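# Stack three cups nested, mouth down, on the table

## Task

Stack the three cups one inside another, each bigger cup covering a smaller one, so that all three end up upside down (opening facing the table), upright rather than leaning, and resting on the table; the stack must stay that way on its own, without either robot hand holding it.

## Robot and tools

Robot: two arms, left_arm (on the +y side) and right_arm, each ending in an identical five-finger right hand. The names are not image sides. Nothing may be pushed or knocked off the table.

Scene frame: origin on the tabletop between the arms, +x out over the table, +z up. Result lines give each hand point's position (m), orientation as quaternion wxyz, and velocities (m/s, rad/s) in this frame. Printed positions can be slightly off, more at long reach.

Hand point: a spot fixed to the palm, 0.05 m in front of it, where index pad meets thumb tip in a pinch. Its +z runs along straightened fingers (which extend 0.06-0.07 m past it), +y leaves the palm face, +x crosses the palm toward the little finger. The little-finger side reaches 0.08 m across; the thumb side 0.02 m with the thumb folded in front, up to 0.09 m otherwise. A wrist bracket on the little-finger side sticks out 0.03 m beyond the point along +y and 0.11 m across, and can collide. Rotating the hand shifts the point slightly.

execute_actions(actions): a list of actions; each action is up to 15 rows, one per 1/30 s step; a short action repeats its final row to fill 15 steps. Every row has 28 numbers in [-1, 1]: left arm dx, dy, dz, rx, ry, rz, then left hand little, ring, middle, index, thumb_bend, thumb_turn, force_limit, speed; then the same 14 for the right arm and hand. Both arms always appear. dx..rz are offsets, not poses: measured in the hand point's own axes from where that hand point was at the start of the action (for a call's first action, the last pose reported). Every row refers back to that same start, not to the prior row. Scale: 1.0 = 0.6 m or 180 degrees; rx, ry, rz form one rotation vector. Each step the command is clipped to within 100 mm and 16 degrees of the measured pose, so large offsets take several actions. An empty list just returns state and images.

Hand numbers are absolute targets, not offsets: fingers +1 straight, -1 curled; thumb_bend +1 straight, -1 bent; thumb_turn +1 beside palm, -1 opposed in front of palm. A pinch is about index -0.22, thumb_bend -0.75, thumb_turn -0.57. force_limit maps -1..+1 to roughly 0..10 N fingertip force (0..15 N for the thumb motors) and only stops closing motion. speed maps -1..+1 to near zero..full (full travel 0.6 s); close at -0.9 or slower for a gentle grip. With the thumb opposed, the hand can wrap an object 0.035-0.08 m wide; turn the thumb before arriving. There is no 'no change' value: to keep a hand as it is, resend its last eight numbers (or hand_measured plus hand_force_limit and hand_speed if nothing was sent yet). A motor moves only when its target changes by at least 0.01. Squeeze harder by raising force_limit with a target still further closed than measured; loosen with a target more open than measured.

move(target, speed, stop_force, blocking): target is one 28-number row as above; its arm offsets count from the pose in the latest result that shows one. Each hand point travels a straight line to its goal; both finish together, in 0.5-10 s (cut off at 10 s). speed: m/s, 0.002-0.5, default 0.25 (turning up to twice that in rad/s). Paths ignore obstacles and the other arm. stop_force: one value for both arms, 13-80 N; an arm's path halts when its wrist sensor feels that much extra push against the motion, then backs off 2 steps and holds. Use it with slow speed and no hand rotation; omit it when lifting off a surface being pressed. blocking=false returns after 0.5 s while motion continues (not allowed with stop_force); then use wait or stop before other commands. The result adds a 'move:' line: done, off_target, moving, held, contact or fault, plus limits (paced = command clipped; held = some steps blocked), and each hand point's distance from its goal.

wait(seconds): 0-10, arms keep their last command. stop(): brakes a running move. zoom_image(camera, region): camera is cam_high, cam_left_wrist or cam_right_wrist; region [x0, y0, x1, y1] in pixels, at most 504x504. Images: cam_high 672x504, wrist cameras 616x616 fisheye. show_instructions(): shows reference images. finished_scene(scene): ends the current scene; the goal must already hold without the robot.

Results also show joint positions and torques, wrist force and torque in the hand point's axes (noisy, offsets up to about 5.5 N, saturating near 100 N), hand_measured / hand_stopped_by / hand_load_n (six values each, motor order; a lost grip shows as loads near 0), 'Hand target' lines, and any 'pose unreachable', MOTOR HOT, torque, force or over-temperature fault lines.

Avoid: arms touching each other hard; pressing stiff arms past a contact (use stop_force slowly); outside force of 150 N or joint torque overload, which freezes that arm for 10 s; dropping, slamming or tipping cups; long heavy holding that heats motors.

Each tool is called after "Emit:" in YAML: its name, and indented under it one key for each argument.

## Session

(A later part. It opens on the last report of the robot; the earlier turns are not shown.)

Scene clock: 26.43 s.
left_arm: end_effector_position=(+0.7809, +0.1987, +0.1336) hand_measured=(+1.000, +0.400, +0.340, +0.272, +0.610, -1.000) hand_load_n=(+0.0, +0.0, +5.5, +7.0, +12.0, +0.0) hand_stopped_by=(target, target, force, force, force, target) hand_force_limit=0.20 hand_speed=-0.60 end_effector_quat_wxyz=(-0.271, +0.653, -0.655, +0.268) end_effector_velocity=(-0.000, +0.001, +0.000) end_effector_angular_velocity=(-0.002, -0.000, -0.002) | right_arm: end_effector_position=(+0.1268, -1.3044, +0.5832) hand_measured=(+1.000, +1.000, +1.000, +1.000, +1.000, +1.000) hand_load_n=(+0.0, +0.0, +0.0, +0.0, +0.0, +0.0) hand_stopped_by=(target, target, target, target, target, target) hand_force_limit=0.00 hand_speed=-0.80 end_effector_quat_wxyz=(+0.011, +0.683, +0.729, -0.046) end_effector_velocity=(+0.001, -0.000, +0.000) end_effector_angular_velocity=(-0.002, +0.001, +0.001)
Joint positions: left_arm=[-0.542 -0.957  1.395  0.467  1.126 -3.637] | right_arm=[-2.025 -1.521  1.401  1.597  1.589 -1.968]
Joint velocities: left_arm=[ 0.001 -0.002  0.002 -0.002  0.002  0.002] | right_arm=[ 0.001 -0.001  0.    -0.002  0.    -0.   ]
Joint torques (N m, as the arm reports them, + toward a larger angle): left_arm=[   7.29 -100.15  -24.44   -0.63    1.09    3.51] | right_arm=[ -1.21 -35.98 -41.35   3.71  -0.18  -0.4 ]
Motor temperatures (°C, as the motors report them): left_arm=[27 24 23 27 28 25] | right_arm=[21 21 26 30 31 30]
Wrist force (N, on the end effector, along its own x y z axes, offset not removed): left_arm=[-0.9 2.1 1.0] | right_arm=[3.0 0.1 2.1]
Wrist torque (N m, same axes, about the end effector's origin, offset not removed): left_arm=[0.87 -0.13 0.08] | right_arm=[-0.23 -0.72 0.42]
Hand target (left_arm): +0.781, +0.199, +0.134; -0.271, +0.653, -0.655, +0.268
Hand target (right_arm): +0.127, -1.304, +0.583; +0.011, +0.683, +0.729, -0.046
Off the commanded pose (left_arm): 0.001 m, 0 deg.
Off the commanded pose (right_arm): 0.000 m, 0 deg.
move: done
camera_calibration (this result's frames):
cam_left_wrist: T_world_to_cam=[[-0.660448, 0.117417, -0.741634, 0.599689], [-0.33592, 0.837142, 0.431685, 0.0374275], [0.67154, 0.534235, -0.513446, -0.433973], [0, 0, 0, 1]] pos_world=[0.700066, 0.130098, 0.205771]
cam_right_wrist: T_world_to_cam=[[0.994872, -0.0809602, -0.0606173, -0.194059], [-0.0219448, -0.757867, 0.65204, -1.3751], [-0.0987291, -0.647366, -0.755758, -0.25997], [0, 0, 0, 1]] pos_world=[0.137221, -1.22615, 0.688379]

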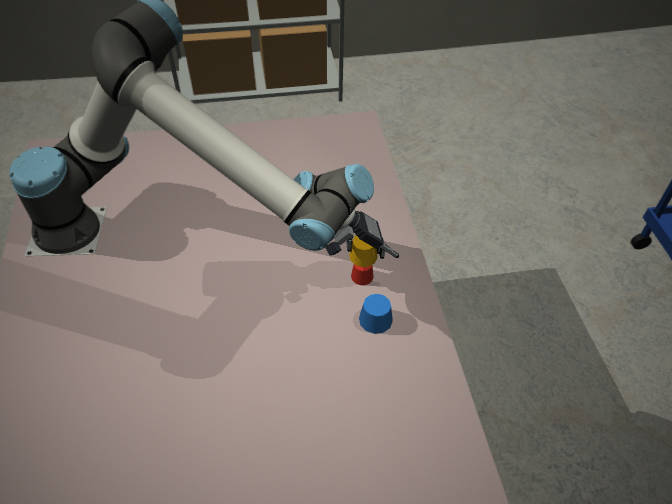

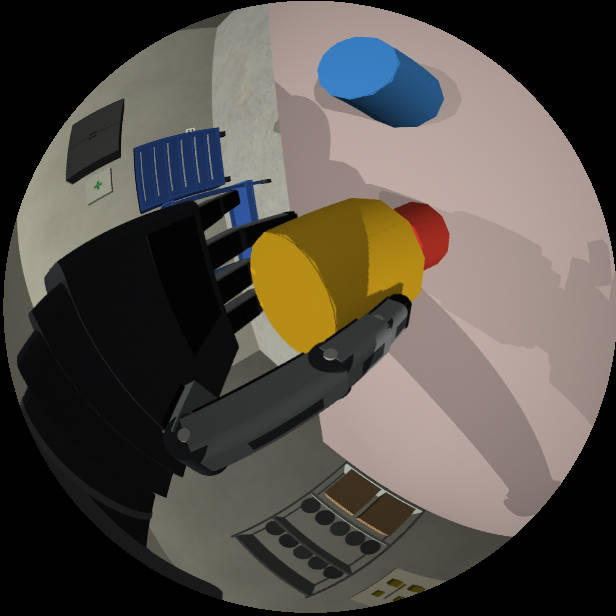

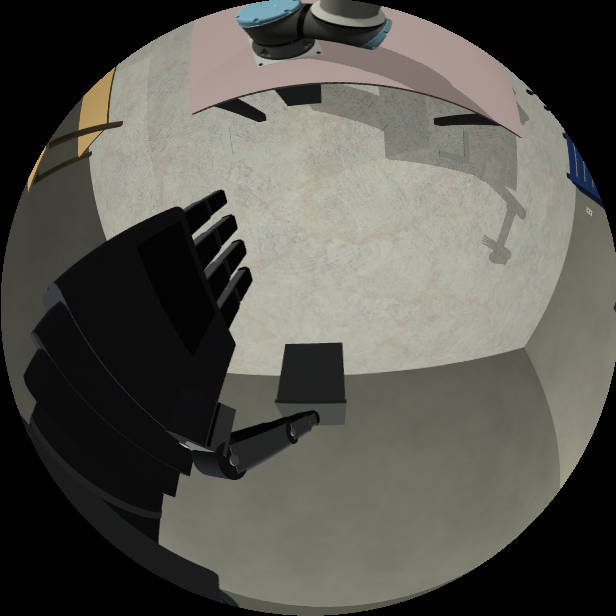

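Emit:
move:
  target: [-0.003,0.109,0.109,0,0,0,1,0.4,-0.5,-0.5,0.6,-1,0.2,-0.6,0,0,0,0,0,0,1,1,1,1,1,1,0,-0.8]
  speed: 0.055
  stop_force: 13

Emit:
move:
  target: [0,0,0,0,0,0,1,1,1,1,1,-1,0.2,0,0,0,0,0,0,0,1,1,1,1,1,1,0,-0.8]

Emit:
move:
  target: [0,-0.094,-0.094,0,0,0,1,1,1,1,1,-1,0.2,0,0,0,0,0,0,0,1,1,1,1,1,1,0,-0.8]
  speed: 0.15

Emit:
move:
  target: [0.265,-0.006,0.006,0,0,0,1,1,1,1,1,-1,0.2,0,0,0,0,0,0,0,1,1,1,1,1,1,0,-0.8]
  speed: 0.2

Scene clock: 34.13 s.
left_arm: end_effector_position=(+0.7808, +0.2008, +0.0413) hand_measured=(+1.000, +0.400, +0.340, +0.272, +0.610, -1.000) hand_load_n=(+0.0, +0.0, +5.5, +7.0, +12.0, +0.0) hand_stopped_by=(target, target, force, force, force, target) hand_force_limit=0.20 hand_speed=-0.60 end_effector_quat_wxyz=(-0.271, +0.653, -0.655, +0.268) end_effector_velocity=(-0.000, +0.000, -0.001) end_effector_angular_velocity=(-0.000, +0.001, +0.001) | right_arm: end_effector_position=(+0.1268, -1.3044, +0.5832) hand_measured=(+1.000, +1.000, +1.000, +1.000, +1.000, +1.000) hand_load_n=(+0.0, +0.0, +0.0, +0.0, +0.0, +0.0) hand_stopped_by=(target, target, target, target, target, target) hand_force_limit=0.00 hand_speed=-0.80 end_effector_quat_wxyz=(+0.011, +0.683, +0.729, -0.046) end_effector_velocity=(-0.000, -0.000, -0.000) end_effector_angular_velocity=(+0.001, -0.000, +0.000)
Joint positions: left_arm=[-0.54  -0.885  1.454  0.335  1.127 -3.635] | right_arm=[-2.025 -1.521  1.401  1.597  1.589 -1.968]
Joint velocities: left_arm=[ 0.     0.001  0.    -0.    -0.    -0.001] | right_arm=[-0.     0.001 -0.     0.    -0.    -0.   ]
Joint torques (N m, as the arm reports them, + toward a larger angle): left_arm=[  8.06 -85.33 -22.54  -0.94   1.08   3.21] | right_arm=[ -0.42 -36.11 -41.07   3.73  -0.04  -0.32]
Motor temperatures (°C, as the motors report them): left_arm=[27 24 23 27 28 25] | right_arm=[21 21 26 30 31 30]
Wrist force (N, on the end effector, along its own x y z axes, offset not removed): left_arm=[1.6 4.9 3.5] | right_arm=[2.4 -1.0 3.9]
Wrist torque (N m, same axes, about the end effector's origin, offset not removed): left_arm=[1.04 -0.55 0.31] | right_arm=[-0.57 -0.73 0.29]
Hand target (left_arm): +0.781, +0.201, +0.041; -0.271, +0.653, -0.655, +0.268
Hand target (right_arm): +0.127, -1.304, +0.583; +0.011, +0.683, +0.729, -0.046
Off the commanded pose (left_arm): 0.000 m, 0 deg.
Off the commanded pose (right_arm): 0.000 m, 0 deg.
move: done
camera_calibration (this result's frames):
cam_left_wrist: T_world_to_cam=[[-0.660446, 0.117407, -0.741637, 0.530907], [-0.335923, 0.837145, 0.431675, 0.075502], [0.67154, 0.534231, -0.51345, -0.482427], [0, 0, 0, 1]] pos_world=[0.699968, 0.132189, 0.113446]
cam_right_wrist: T_world_to_cam=[[0.994872, -0.0809604, -0.0606172, -0.194059], [-0.021945, -0.757867, 0.652039, -1.3751], [-0.0987292, -0.647366, -0.755758, -0.25997], [0, 0, 0, 1]] pos_world=[0.137221, -1.22615, 0.688379]

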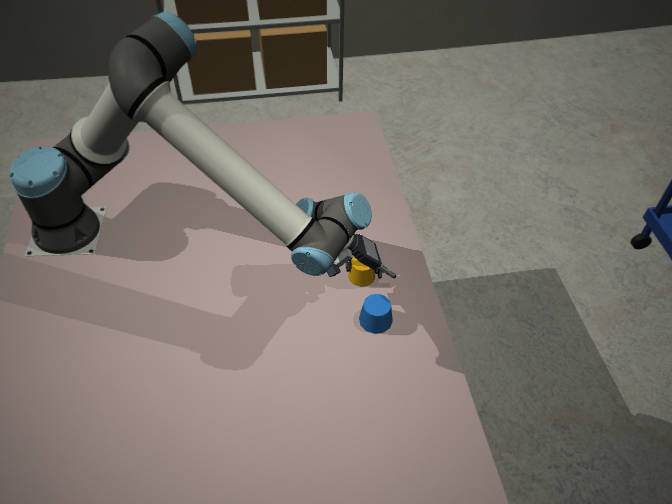

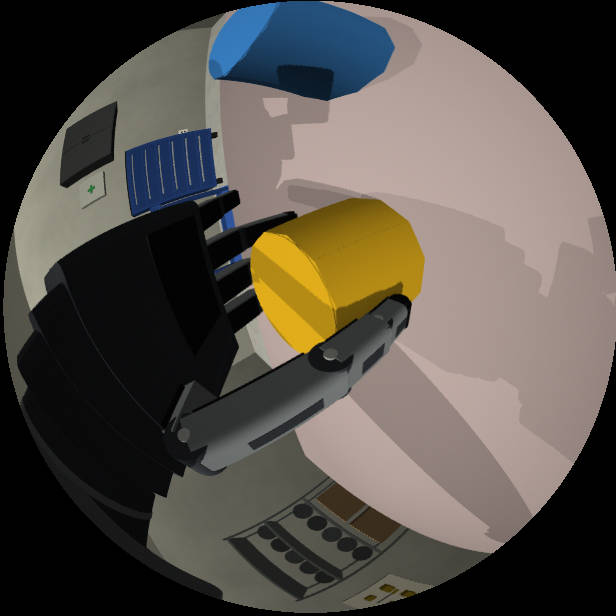

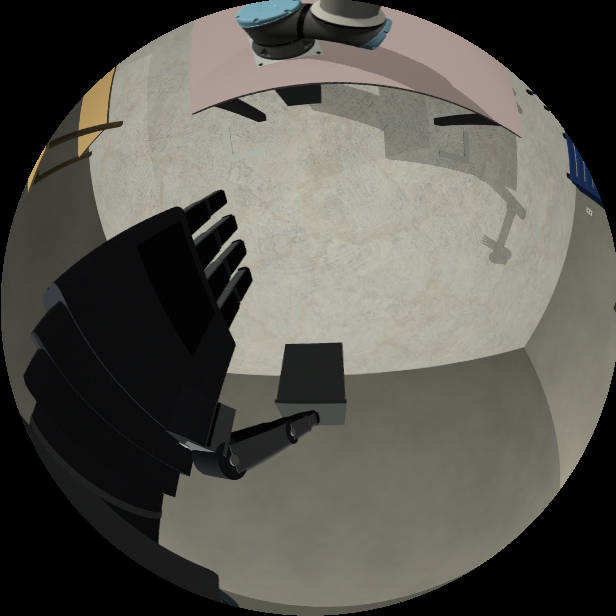

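Scene clock: 34.87 s.
left_arm: end_effector_position=(+0.7808, +0.2008, +0.0412) hand_measured=(+1.000, +1.000, +1.000, +1.000, +1.000, -1.000) hand_load_n=(+0.0, +0.0, +0.0, +0.0, +0.0, +0.0) hand_stopped_by=(target, target, target, target, target, target) hand_force_limit=0.20 hand_speed=0.00 end_effector_quat_wxyz=(-0.271, +0.653, -0.655, +0.268) end_effector_velocity=(-0.001, -0.000, -0.000) end_effector_angular_velocity=(-0.000, +0.001, -0.003) | right_arm: end_effector_position=(+0.1268, -1.3044, +0.5832) hand_measured=(+1.000, +1.000, +1.000, +1.000, +1.000, +1.000) hand_load_n=(+0.0, +0.0, +0.0, +0.0, +0.0, +0.0) hand_stopped_by=(target, target, target, target, target, target) hand_force_limit=0.00 hand_speed=-0.80 end_effector_quat_wxyz=(+0.011, +0.683, +0.729, -0.046) end_effector_velocity=(-0.000, -0.000, -0.000) end_effector_angular_velocity=(-0.000, +0.000, -0.001)
Joint positions: left_arm=[-0.54  -0.885  1.454  0.335  1.127 -3.635] | right_arm=[-2.025 -1.521  1.401  1.597  1.589 -1.968]
Joint velocities: left_arm=[-0.    -0.001  0.002 -0.001  0.003  0.002] | right_arm=[-0.    -0.     0.001 -0.001  0.     0.   ]
Joint torques (N m, as the arm reports them, + toward a larger angle): left_arm=[  7.9  -90.73 -26.85   2.45   0.89   3.31] | right_arm=[  0.27 -36.18 -41.19   3.74  -0.05  -0.39]
Motor temperatures (°C, as the motors report them): left_arm=[27 24 23 27 28 25] | right_arm=[21 21 26 30 31 30]
Wrist force (N, on the end effector, along its own x y z axes, offset not removed): left_arm=[2.7 3.4 -0.3] | right_arm=[2.1 -1.7 0.9]
Wrist torque (N m, same axes, about the end effector's origin, offset not removed): left_arm=[1.21 -0.62 0.25] | right_arm=[-0.43 -0.59 0.38]
Hand target (left_arm): +0.781, +0.201, +0.041; -0.271, +0.653, -0.655, +0.268
Hand target (right_arm): +0.127, -1.304, +0.583; +0.011, +0.683, +0.729, -0.046
Off the commanded pose (left_arm): 0.000 m, 0 deg.
Off the commanded pose (right_arm): 0.000 m, 0 deg.
move: done
camera_calibration (this result's frames):
cam_left_wrist: T_world_to_cam=[[-0.660444, 0.117407, -0.741639, 0.53088], [-0.335923, 0.837147, 0.431672, 0.0755166], [0.671542, 0.534229, -0.513449, -0.482447], [0, 0, 0, 1]] pos_world=[0.699968, 0.13219, 0.113411]
cam_right_wrist: T_world_to_cam=[[0.994872, -0.0809604, -0.0606173, -0.194059], [-0.021945, -0.757867, 0.652039, -1.3751], [-0.0987292, -0.647366, -0.755758, -0.25997], [0, 0, 0, 1]] pos_world=[0.137221, -1.22615, 0.688379]

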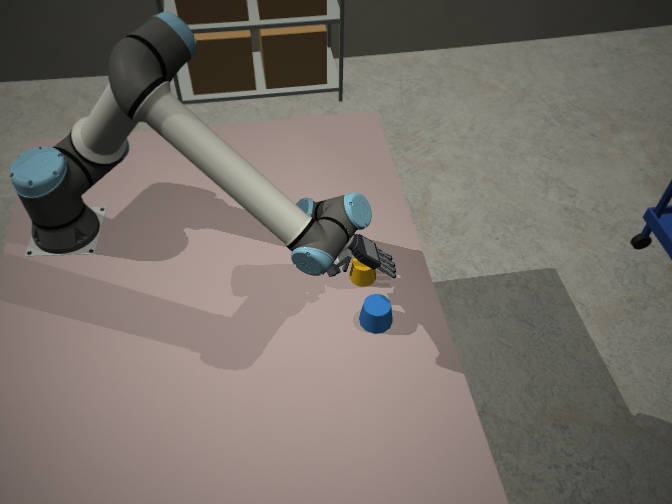

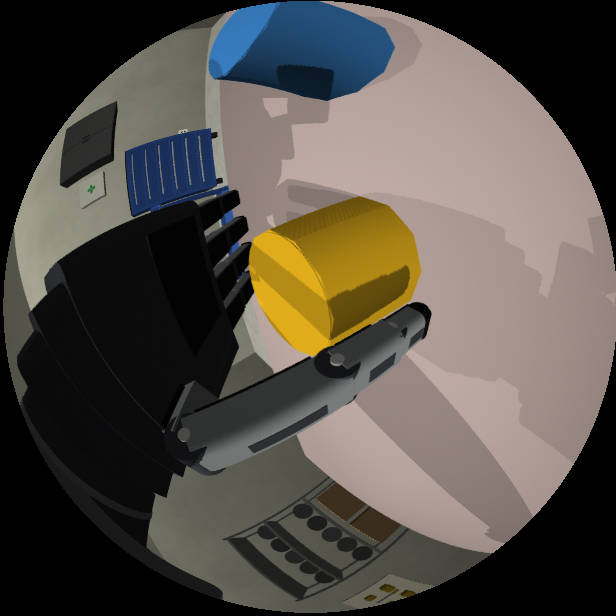

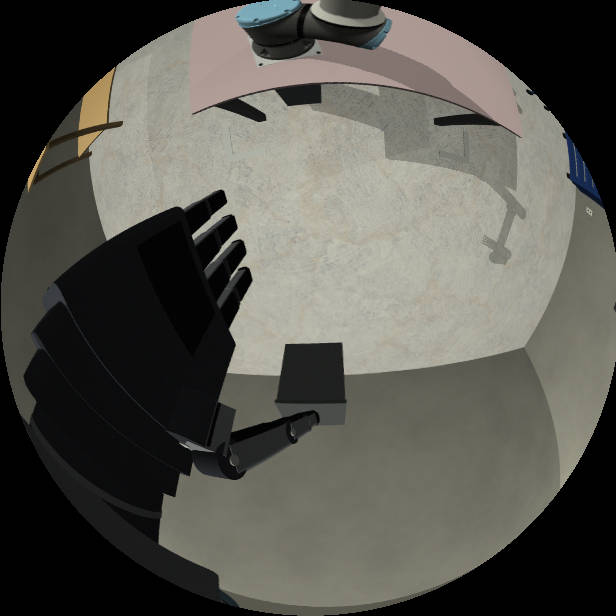

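Scene clock: 35.83 s.
left_arm: end_effector_position=(+0.7810, +0.2006, +0.1208) hand_measured=(+1.000, +1.000, +1.000, +1.000, +1.000, -1.000) hand_load_n=(+0.0, +0.0, +0.0, +0.0, +0.0, +0.0) hand_stopped_by=(target, target, target, target, target, target) hand_force_limit=0.20 hand_speed=0.00 end_effector_quat_wxyz=(-0.271, +0.653, -0.655, +0.268) end_effector_velocity=(+0.001, -0.001, +0.002) end_effector_angular_velocity=(-0.002, -0.002, -0.000) | right_arm: end_effector_position=(+0.1268, -1.3044, +0.5832) hand_measured=(+1.000, +1.000, +1.000, +1.000, +1.000, +1.000) hand_load_n=(+0.0, +0.0, +0.0, +0.0, +0.0, +0.0) hand_stopped_by=(target, target, target, target, target, target) hand_force_limit=0.00 hand_speed=-0.80 end_effector_quat_wxyz=(+0.011, +0.683, +0.729, -0.046) end_effector_velocity=(-0.000, -0.000, -0.000) end_effector_angular_velocity=(-0.001, +0.000, +0.000)
Joint positions: left_arm=[-0.54  -0.949  1.406  0.447  1.127 -3.635] | right_arm=[-2.025 -1.521  1.401  1.597  1.589 -1.968]
Joint velocities: left_arm=[-0.    -0.002 -0.002  0.001  0.001 -0.   ] | right_arm=[-0.    -0.     0.    -0.001 -0.    -0.001]
Joint torques (N m, as the arm reports them, + toward a larger angle): left_arm=[ -11.25 -102.06  -43.86    4.13   -2.7    -3.63] | right_arm=[ -0.04 -37.09 -41.08   3.68   0.09  -0.29]
Motor temperatures (°C, as the motors report them): left_arm=[27 24 23 27 28 25] | right_arm=[21 21 26 30 31 30]
Wrist force (N, on the end effector, along its own x y z axes, offset not removed): left_arm=[4.5 2.3 0.6] | right_arm=[4.0 -0.1 0.2]
Wrist torque (N m, same axes, about the end effector's origin, offset not removed): left_arm=[1.04 -0.79 0.44] | right_arm=[-0.08 -0.76 0.56]
Hand target (left_arm): +0.781, +0.201, +0.121; -0.271, +0.653, -0.655, +0.268
Hand target (right_arm): +0.127, -1.304, +0.583; +0.011, +0.683, +0.729, -0.046
Off the commanded pose (left_arm): 0.000 m, 0 deg.
Off the commanded pose (right_arm): 0.000 m, 0 deg.
move: done
camera_calibration (this result's frames):
cam_left_wrist: T_world_to_cam=[[-0.660456, 0.1175, -0.741614, 0.589994], [-0.335904, 0.837102, 0.431773, 0.0413061], [0.67154, 0.534278, -0.513401, -0.441574], [0, 0, 0, 1]] pos_world=[0.700075, 0.132022, 0.193008]
cam_right_wrist: T_world_to_cam=[[0.994872, -0.0809601, -0.0606171, -0.194059], [-0.0219448, -0.757867, 0.652039, -1.3751], [-0.0987289, -0.647366, -0.755758, -0.25997], [0, 0, 0, 1]] pos_world=[0.137221, -1.22615, 0.688379]

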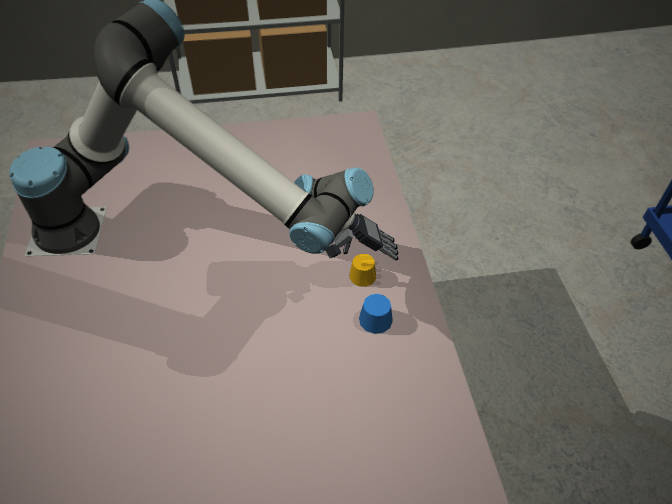

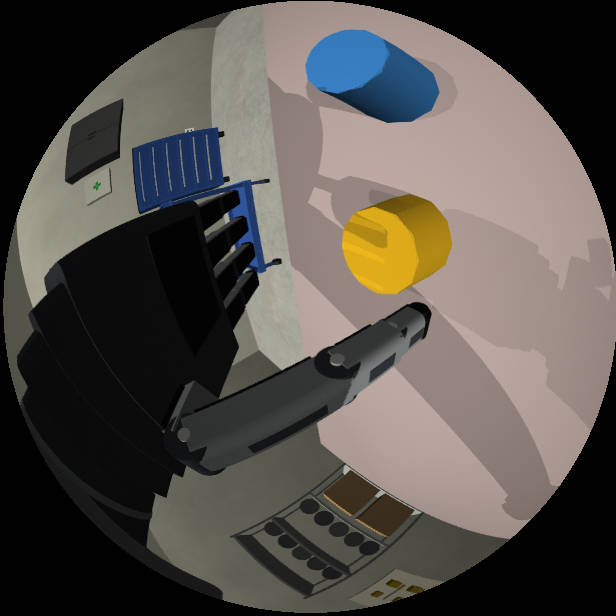

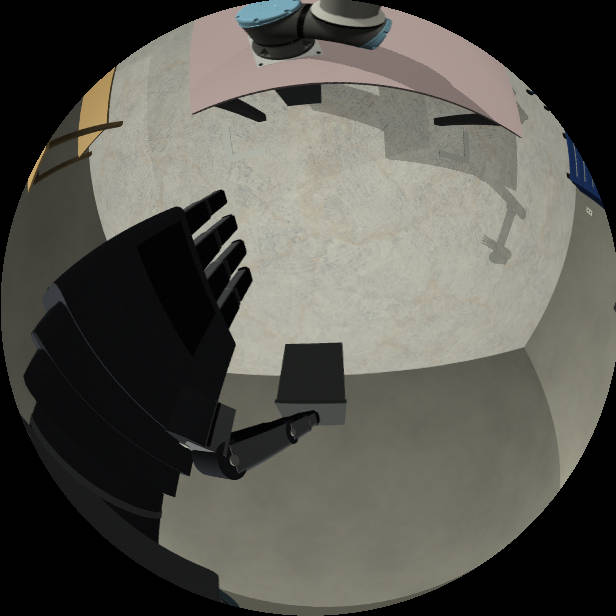

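Scene clock: 37.10 s.
left_arm: end_effector_position=(+0.7861, +0.0418, +0.1204) hand_measured=(+1.000, +1.000, +1.000, +1.000, +1.000, -1.000) hand_load_n=(+0.0, +0.0, +0.0, +0.0, +0.0, +0.0) hand_stopped_by=(target, target, target, target, target, target) hand_force_limit=0.20 hand_speed=0.00 end_effector_quat_wxyz=(-0.271, +0.653, -0.655, +0.268) end_effector_velocity=(-0.000, -0.000, -0.001) end_effector_angular_velocity=(+0.001, +0.003, +0.001) | right_arm: end_effector_position=(+0.1268, -1.3044, +0.5832) hand_measured=(+1.000, +1.000, +1.000, +1.000, +1.000, +1.000) hand_load_n=(+0.0, +0.0, +0.0, +0.0, +0.0, +0.0) hand_stopped_by=(target, target, target, target, target, target) hand_force_limit=0.00 hand_speed=-0.80 end_effector_quat_wxyz=(+0.011, +0.683, +0.729, -0.046) end_effector_velocity=(-0.001, -0.000, +0.000) end_effector_angular_velocity=(-0.000, -0.000, -0.002)
Joint positions: left_arm=[-0.682 -0.806  1.168  0.602  1.042 -3.764] | right_arm=[-2.025 -1.521  1.401  1.597  1.589 -1.968]
Joint velocities: left_arm=[-0.001  0.002 -0.002  0.003 -0.    -0.002] | right_arm=[-0.001  0.    -0.001  0.    -0.     0.   ]
Joint torques (N m, as the arm reports them, + toward a larger angle): left_arm=[-13.13 -88.99 -43.76   4.4   -3.08  -3.23] | right_arm=[  0.98 -36.12 -41.21   3.55  -0.05  -0.2 ]
Motor temperatures (°C, as the motors report them): left_arm=[27 24 23 27 28 25] | right_arm=[21 21 26 30 31 30]
Wrist force (N, on the end effector, along its own x y z axes, offset not removed): left_arm=[2.7 2.6 2.6] | right_arm=[1.5 -1.2 0.7]
Wrist torque (N m, same axes, about the end effector's origin, offset not removed): left_arm=[0.86 -0.70 0.28] | right_arm=[-0.25 -0.47 0.28]
Hand target (left_arm): +0.786, +0.042, +0.120; -0.271, +0.653, -0.655, +0.268
Hand target (right_arm): +0.127, -1.304, +0.583; +0.011, +0.683, +0.729, -0.046
Off the commanded pose (left_arm): 0.000 m, 0 deg.
Off the commanded pose (right_arm): 0.000 m, 0 deg.
move: done
camera_calibration (this result's frames):
cam_left_wrist: T_world_to_cam=[[-0.660361, 0.117682, -0.74167, 0.611673], [-0.336007, 0.836958, 0.431973, 0.176198], [0.671582, 0.534464, -0.513153, -0.360504], [0, 0, 0, 1]] pos_world=[0.705237, -0.0267763, 0.192553]
cam_right_wrist: T_world_to_cam=[[0.994872, -0.08096, -0.0606172, -0.194059], [-0.0219447, -0.757867, 0.652039, -1.3751], [-0.0987289, -0.647366, -0.755758, -0.25997], [0, 0, 0, 1]] pos_world=[0.137221, -1.22615, 0.688379]

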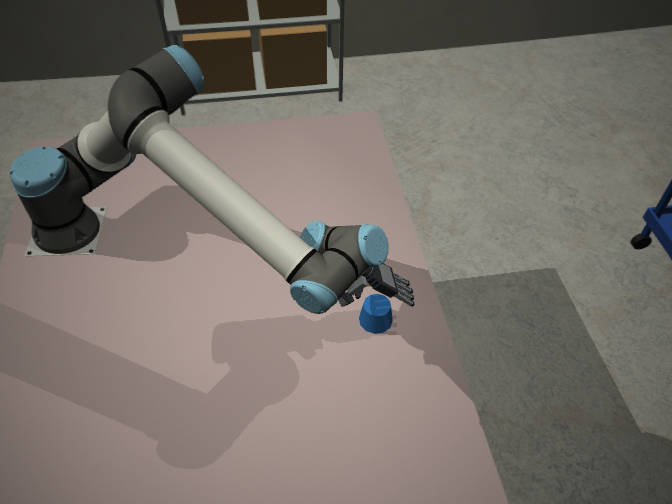

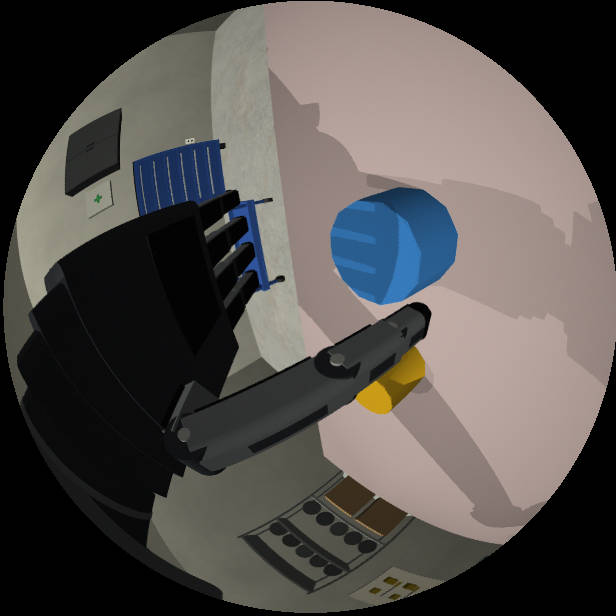

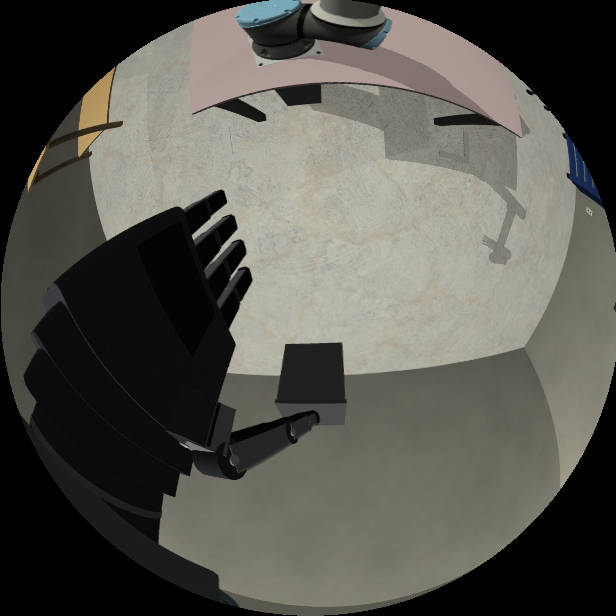

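Emit:
move:
  target: [0.005,0.083,0.083,0,0,0,1,1,1,1,1,-1,0.2,0,0,0,0,0,0,0,1,1,1,1,1,1,0,-0.8]
  speed: 0.09

Emit:
move:
  target: [0,0,0,0,0,0,1,0.5,-0.5,-0.5,0.7,-1,0.2,-0.6,0,0,0,0,0,0,1,1,1,1,1,1,0,-0.8]

Emit:
move:
  target: [0,-0.098,-0.098,0,0,0,1,0.5,-0.6,-0.5,0.7,-1,0,-0.9,0,0,0,0,0,0,1,1,1,1,1,1,0,-0.8]
  speed: 0.1

Emit:
move:
  target: [-0.269,0.006,-0.006,0,0,0,1,0.5,-0.6,-0.5,0.7,-1,0,-0.9,0,0,0,0,0,0,1,1,1,1,1,1,0,-0.8]
  speed: 0.18

Emit:
zoom_image:
  camera: "cam_high"
  region: [300, 190, 430, 320]

Scene clock: 44.13 s.
left_arm: end_effector_position=(+0.7861, +0.0391, +0.0501) hand_measured=(+1.000, +1.000, +1.000, +1.000, +1.000, -1.000) hand_load_n=(+0.0, +0.0, +0.0, +0.0, +0.0, +0.0) hand_stopped_by=(target, target, target, target, target, target) hand_force_limit=0.20 hand_speed=0.00 end_effector_quat_wxyz=(-0.271, +0.653, -0.655, +0.268) end_effector_velocity=(+0.000, -0.000, -0.001) end_effector_angular_velocity=(-0.000, -0.001, -0.001) | right_arm: end_effector_position=(+0.1268, -1.3044, +0.5832) hand_measured=(+1.000, +1.000, +1.000, +1.000, +1.000, +1.000) hand_load_n=(+0.0, +0.0, +0.0, +0.0, +0.0, +0.0) hand_stopped_by=(target, target, target, target, target, target) hand_force_limit=0.00 hand_speed=-0.80 end_effector_quat_wxyz=(+0.011, +0.683, +0.729, -0.046) end_effector_velocity=(+0.000, -0.000, -0.001) end_effector_angular_velocity=(+0.000, +0.000, +0.002)
Joint positions: left_arm=[-0.684 -0.755  1.208  0.512  1.041 -3.766] | right_arm=[-2.025 -1.521  1.401  1.597  1.589 -1.968]
Joint velocities: left_arm=[-0.     0.     0.001 -0.003 -0.     0.001] | right_arm=[ 0.001  0.001  0.    -0.001  0.    -0.001]
Joint torques (N m, as the arm reports them, + toward a larger angle): left_arm=[-11.8  -94.45 -22.92  -0.66  -2.79  -2.98] | right_arm=[ -0.04 -35.88 -41.27   3.62  -0.03  -0.27]
Motor temperatures (°C, as the motors report them): left_arm=[27 24 23 27 28 25] | right_arm=[21 21 26 30 31 30]
Wrist force (N, on the end effector, along its own x y z axes, offset not removed): left_arm=[4.0 2.7 0.8] | right_arm=[0.7 -0.9 6.5]
Wrist torque (N m, same axes, about the end effector's origin, offset not removed): left_arm=[1.12 -0.82 0.29] | right_arm=[-0.58 -0.49 0.28]
Hand target (left_arm): +0.786, +0.039, +0.050; -0.271, +0.653, -0.655, +0.268
Hand target (right_arm): +0.127, -1.304, +0.583; +0.011, +0.683, +0.729, -0.046
Off the commanded pose (left_arm): 0.000 m, 0 deg.
Off the commanded pose (right_arm): 0.000 m, 0 deg.
move: done
camera_calibration (this result's frames):
cam_left_wrist: T_world_to_cam=[[-0.660354, 0.117665, -0.741679, 0.559813], [-0.336021, 0.836961, 0.431957, 0.208866], [0.671582, 0.534464, -0.513152, -0.395053], [0, 0, 0, 1]] pos_world=[0.705169, -0.029541, 0.122258]
cam_right_wrist: T_world_to_cam=[[0.994872, -0.0809602, -0.0606172, -0.194059], [-0.0219448, -0.757867, 0.652039, -1.3751], [-0.098729, -0.647366, -0.755758, -0.25997], [0, 0, 0, 1]] pos_world=[0.137221, -1.22615, 0.688379]

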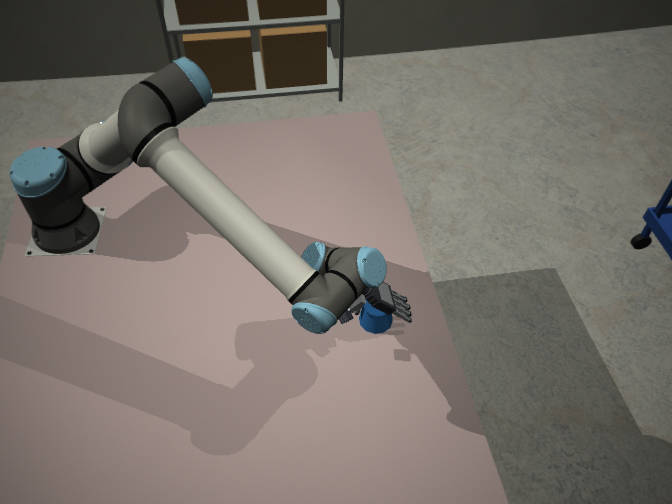

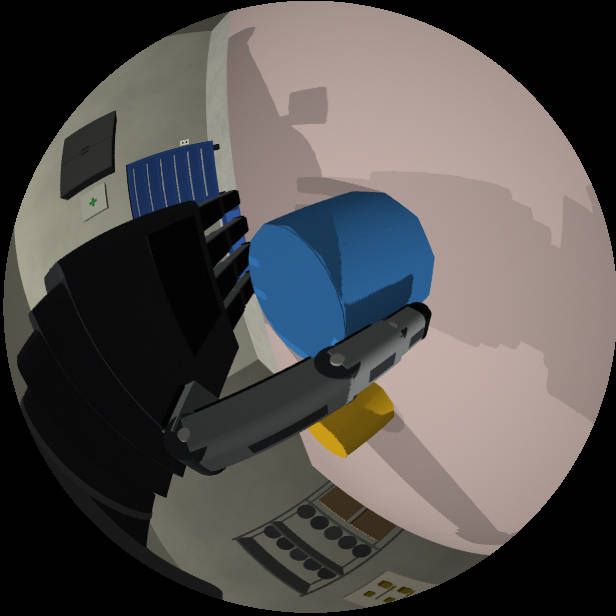

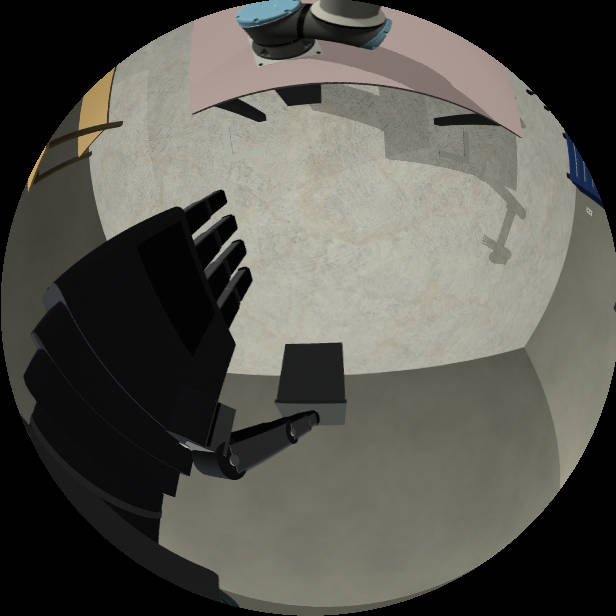

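Scene clock: 45.30 s.
left_arm: end_effector_position=(+0.7861, +0.0391, +0.0501) hand_measured=(+1.000, +0.500, +0.448, +0.406, +0.710, -1.000) hand_load_n=(+0.0, +0.0, +0.0, +9.0, +9.5, -0.5) hand_stopped_by=(target, target, force, force, force, target) hand_force_limit=0.20 hand_speed=-0.60 end_effector_quat_wxyz=(-0.271, +0.653, -0.655, +0.268) end_effector_velocity=(-0.000, +0.001, -0.002) end_effector_angular_velocity=(+0.002, +0.002, +0.001) | right_arm: end_effector_position=(+0.1268, -1.3044, +0.5832) hand_measured=(+1.000, +1.000, +1.000, +1.000, +1.000, +1.000) hand_load_n=(+0.0, +0.0, +0.0, +0.0, +0.0, +0.0) hand_stopped_by=(target, target, target, target, target, target) hand_force_limit=0.00 hand_speed=-0.80 end_effector_quat_wxyz=(+0.011, +0.683, +0.729, -0.046) end_effector_velocity=(+0.000, +0.000, +0.000) end_effector_angular_velocity=(-0.001, +0.000, +0.001)
Joint positions: left_arm=[-0.684 -0.755  1.208  0.511  1.041 -3.766] | right_arm=[-2.025 -1.521  1.401  1.597  1.589 -1.968]
Joint velocities: left_arm=[ 0.     0.002  0.     0.001 -0.    -0.   ] | right_arm=[ 0.    -0.     0.    -0.001  0.    -0.001]
Joint torques (N m, as the arm reports them, + toward a larger angle): left_arm=[ -12.   -104.67  -29.53    3.82   -1.82   -3.07] | right_arm=[  0.43 -35.44 -41.01   3.82  -0.2   -0.42]
Motor temperatures (°C, as the motors report them): left_arm=[27 24 23 27 28 25] | right_arm=[21 21 26 30 31 30]
Wrist force (N, on the end effector, along its own x y z axes, offset not removed): left_arm=[2.3 1.1 0.7] | right_arm=[2.9 -0.4 3.9]
Wrist torque (N m, same axes, about the end effector's origin, offset not removed): left_arm=[0.76 -0.74 0.33] | right_arm=[-0.33 -0.76 0.29]
Hand target (left_arm): +0.786, +0.039, +0.050; -0.271, +0.653, -0.655, +0.268
Hand target (right_arm): +0.127, -1.304, +0.583; +0.011, +0.683, +0.729, -0.046
Off the commanded pose (left_arm): 0.000 m, 0 deg.
Off the commanded pose (right_arm): 0.000 m, 0 deg.
move: done
camera_calibration (this result's frames):
cam_left_wrist: T_world_to_cam=[[-0.660347, 0.117664, -0.741686, 0.559785], [-0.336032, 0.836956, 0.431958, 0.208888], [0.671584, 0.534472, -0.513142, -0.395074], [0, 0, 0, 1]] pos_world=[0.705171, -0.0295406, 0.122225]
cam_right_wrist: T_world_to_cam=[[0.994872, -0.0809604, -0.0606173, -0.194059], [-0.0219449, -0.757868, 0.652039, -1.3751], [-0.0987292, -0.647366, -0.755758, -0.25997], [0, 0, 0, 1]] pos_world=[0.137221, -1.22615, 0.688379]

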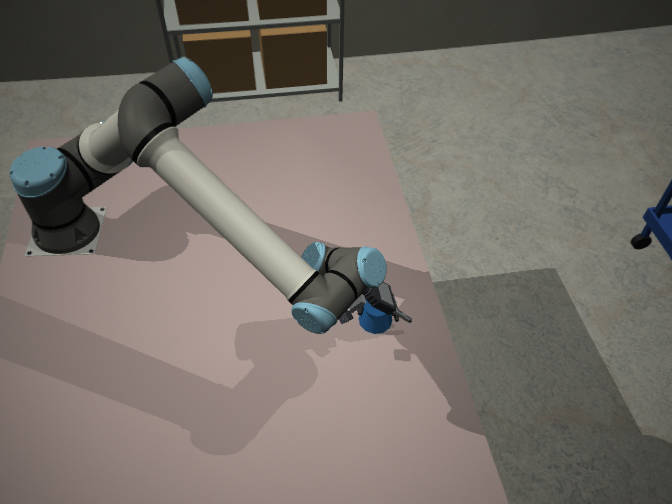

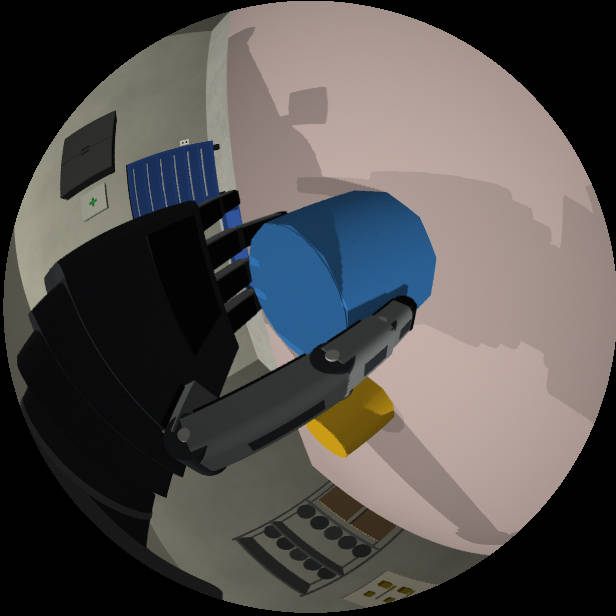

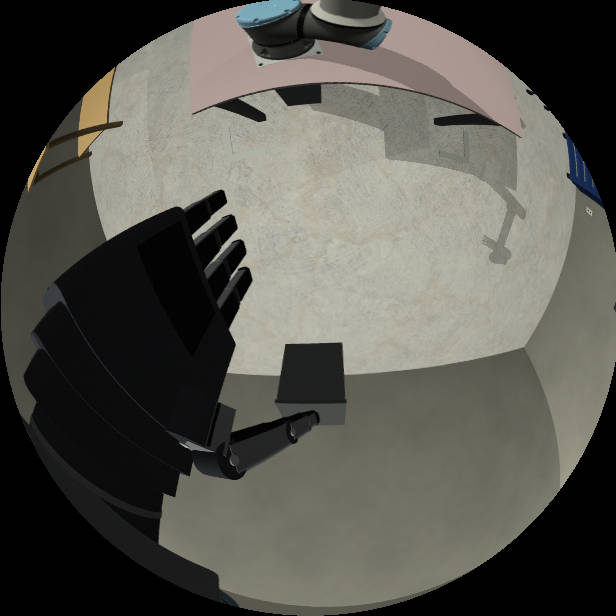

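Scene clock: 46.53 s.
left_arm: end_effector_position=(+0.7861, +0.0388, +0.1331) hand_measured=(+1.000, +0.500, +0.434, +0.406, +0.710, -1.000) hand_load_n=(+0.0, +0.0, +5.5, +4.5, +9.5, +0.0) hand_stopped_by=(target, target, force, force, force, target) hand_force_limit=0.00 hand_speed=-0.90 end_effector_quat_wxyz=(-0.271, +0.653, -0.655, +0.268) end_effector_velocity=(-0.000, -0.000, +0.002) end_effector_angular_velocity=(-0.002, -0.000, +0.001) | right_arm: end_effector_position=(+0.1268, -1.3044, +0.5832) hand_measured=(+1.000, +1.000, +1.000, +1.000, +1.000, +1.000) hand_load_n=(+0.0, +0.0, +0.0, +0.0, +0.0, +0.0) hand_stopped_by=(target, target, target, target, target, target) hand_force_limit=0.00 hand_speed=-0.80 end_effector_quat_wxyz=(+0.011, +0.683, +0.729, -0.046) end_effector_velocity=(-0.000, +0.000, -0.000) end_effector_angular_velocity=(+0.001, -0.000, -0.002)
Joint positions: left_arm=[-0.684 -0.811  1.153  0.623  1.041 -3.766] | right_arm=[-2.025 -1.521  1.401  1.597  1.589 -1.968]
Joint velocities: left_arm=[-0.    -0.001 -0.001  0.002  0.    -0.002] | right_arm=[-0.001  0.     0.     0.001  0.     0.001]
Joint torques (N m, as the arm reports them, + toward a larger angle): left_arm=[  -9.72 -113.78  -45.65    4.44   -3.09   -3.24] | right_arm=[  0.41 -36.14 -40.88   3.53  -0.08  -0.38]
Motor temperatures (°C, as the motors report them): left_arm=[27 24 23 27 28 25] | right_arm=[21 21 26 30 31 30]
Wrist force (N, on the end effector, along its own x y z axes, offset not removed): left_arm=[1.4 1.5 2.4] | right_arm=[1.3 1.7 2.6]
Wrist torque (N m, same axes, about the end effector's origin, offset not removed): left_arm=[0.72 -0.42 0.14] | right_arm=[0.03 -0.54 0.32]
Hand target (left_arm): +0.786, +0.039, +0.133; -0.271, +0.653, -0.655, +0.268
Hand target (right_arm): +0.127, -1.304, +0.583; +0.011, +0.683, +0.729, -0.046
Off the commanded pose (left_arm): 0.000 m, 0 deg.
Off the commanded pose (right_arm): 0.000 m, 0 deg.
move: done
camera_calibration (this result's frames):
cam_left_wrist: T_world_to_cam=[[-0.660344, 0.117791, -0.741668, 0.621422], [-0.335956, 0.836944, 0.43204, 0.17321], [0.671625, 0.534463, -0.513098, -0.352433], [0, 0, 0, 1]] pos_world=[0.705246, -0.0298023, 0.205222]
cam_right_wrist: T_world_to_cam=[[0.994872, -0.08096, -0.0606172, -0.194059], [-0.0219447, -0.757867, 0.652039, -1.3751], [-0.0987289, -0.647366, -0.755758, -0.25997], [0, 0, 0, 1]] pos_world=[0.137221, -1.22615, 0.688379]

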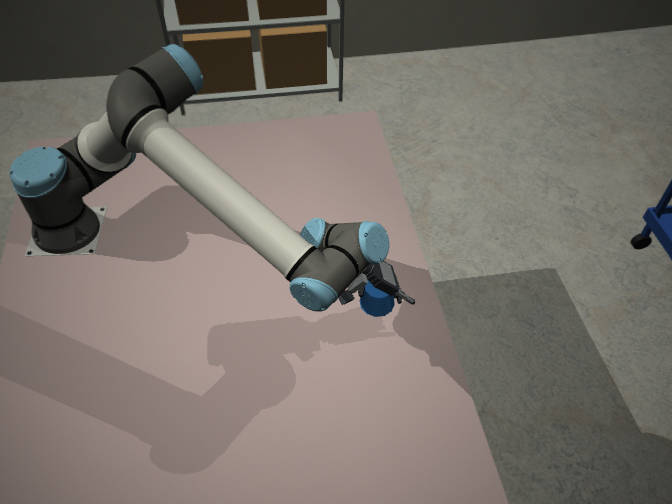

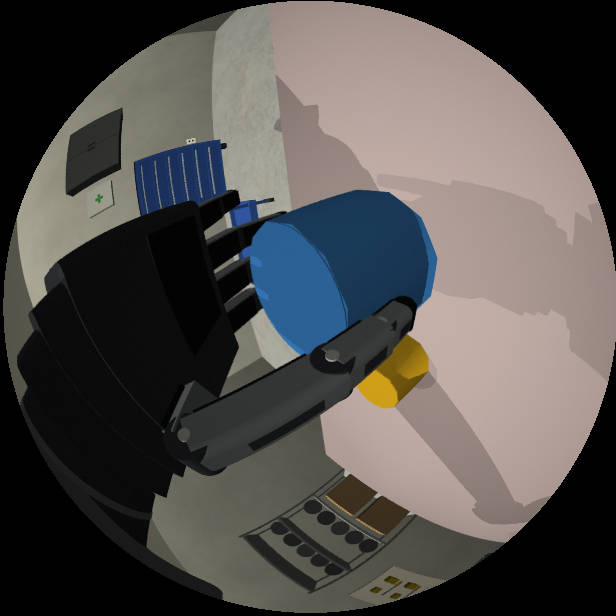

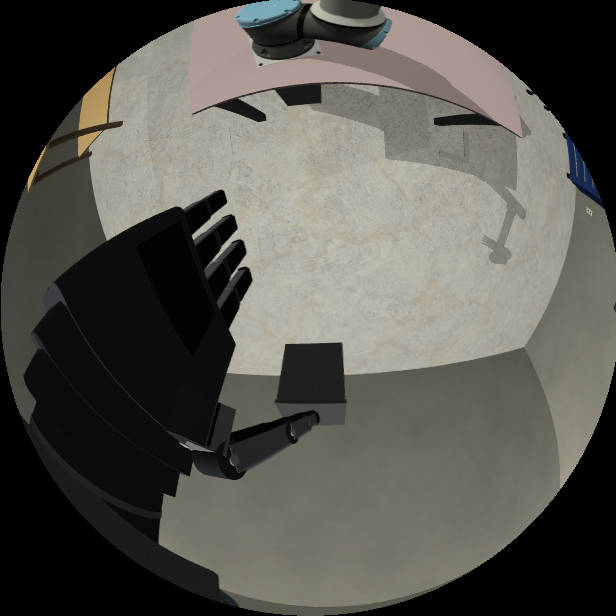

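Scene clock: 47.90 s.
left_arm: end_effector_position=(+0.7810, +0.2000, +0.1335) hand_measured=(+1.000, +0.500, +0.434, +0.406, +0.710, -1.000) hand_load_n=(+0.0, +0.0, +5.5, +4.5, +9.5, +0.0) hand_stopped_by=(target, target, force, force, force, target) hand_force_limit=0.00 hand_speed=-0.90 end_effector_quat_wxyz=(-0.271, +0.653, -0.655, +0.268) end_effector_velocity=(+0.000, +0.001, +0.001) end_effector_angular_velocity=(-0.001, -0.001, -0.000) | right_arm: end_effector_position=(+0.1268, -1.3044, +0.5832) hand_measured=(+1.000, +1.000, +1.000, +1.000, +1.000, +1.000) hand_load_n=(+0.0, +0.0, +0.0, +0.0, +0.0, +0.0) hand_stopped_by=(target, target, target, target, target, target) hand_force_limit=0.00 hand_speed=-0.80 end_effector_quat_wxyz=(+0.011, +0.683, +0.729, -0.046) end_effector_velocity=(+0.000, -0.000, -0.001) end_effector_angular_velocity=(+0.002, -0.001, -0.001)
Joint positions: left_arm=[-0.541 -0.958  1.396  0.466  1.127 -3.635] | right_arm=[-2.025 -1.521  1.401  1.597  1.589 -1.968]
Joint velocities: left_arm=[ 0.001 -0.001 -0.    -0.     0.001  0.001] | right_arm=[ 0.     0.001  0.001 -0.    -0.     0.001]
Joint torques (N m, as the arm reports them, + toward a larger angle): left_arm=[   5.63 -100.32  -24.75   -1.1     0.56    3.07] | right_arm=[  0.27 -36.22 -41.46   3.78  -0.09  -0.34]
Motor temperatures (°C, as the motors report them): left_arm=[27 24 23 27 28 25] | right_arm=[21 21 26 30 31 30]
Wrist force (N, on the end effector, along its own x y z axes, offset not removed): left_arm=[3.3 0.6 0.8] | right_arm=[1.6 -1.2 3.5]
Wrist torque (N m, same axes, about the end effector's origin, offset not removed): left_arm=[0.58 -0.79 0.14] | right_arm=[-0.46 -0.53 0.25]
Hand target (left_arm): +0.781, +0.200, +0.134; -0.271, +0.653, -0.655, +0.268
Hand target (right_arm): +0.127, -1.304, +0.583; +0.011, +0.683, +0.729, -0.046
Off the commanded pose (left_arm): 0.000 m, 0 deg.
Off the commanded pose (right_arm): 0.000 m, 0 deg.
move: done
camera_calibration (this result's frames):
cam_left_wrist: T_world_to_cam=[[-0.660423, 0.117607, -0.741627, 0.599438], [-0.335853, 0.837096, 0.431826, 0.0362954], [0.671598, 0.534265, -0.513339, -0.434792], [0, 0, 0, 1]] pos_world=[0.700078, 0.131413, 0.20569]
cam_right_wrist: T_world_to_cam=[[0.994872, -0.0809604, -0.0606171, -0.19406], [-0.0219451, -0.757867, 0.652039, -1.3751], [-0.0987291, -0.647366, -0.755758, -0.25997], [0, 0, 0, 1]] pos_world=[0.137221, -1.22615, 0.688379]

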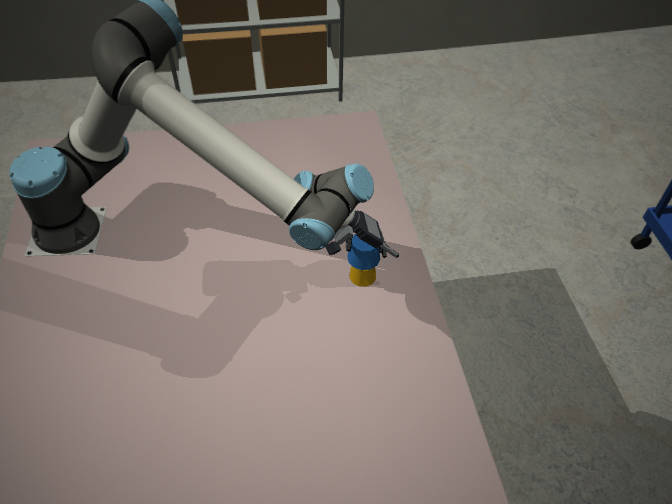

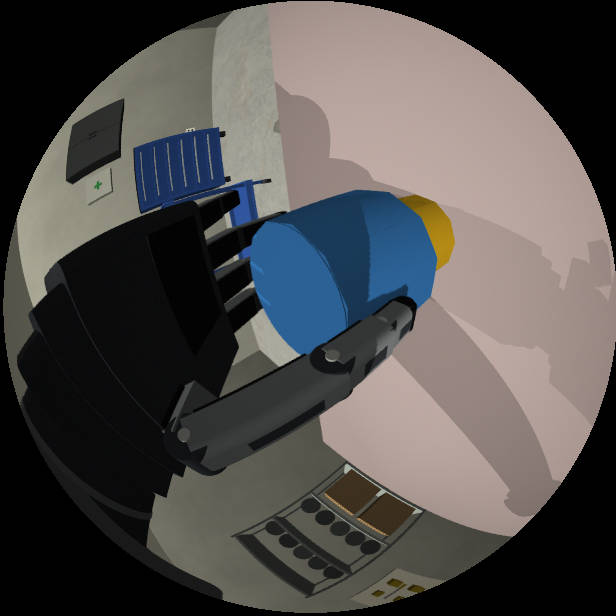

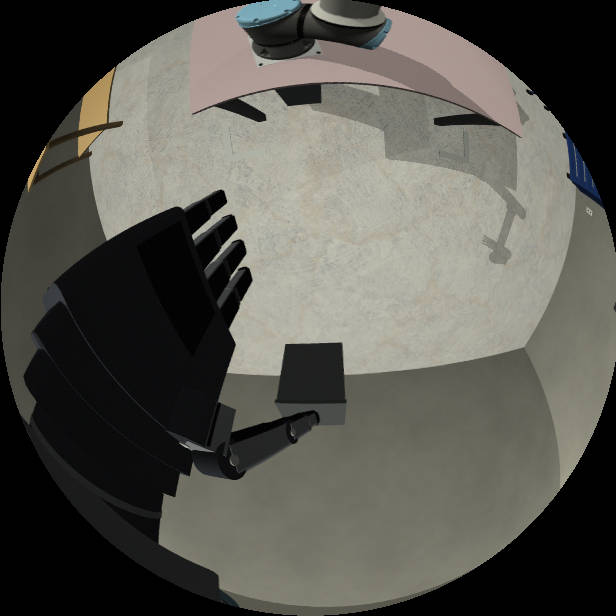

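Region (300, 190, 430, 320) of cam_high's 672x504 image, scaled by 3.877, with more detail than that image has.

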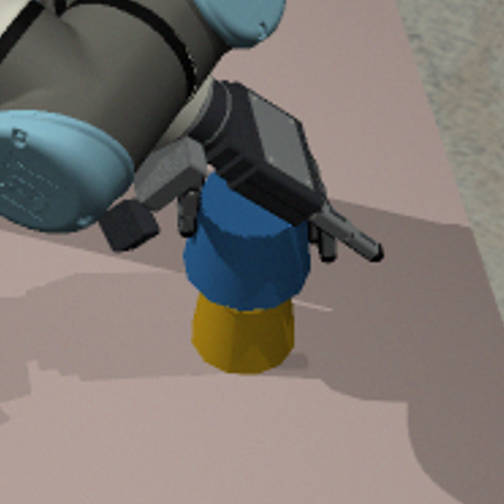

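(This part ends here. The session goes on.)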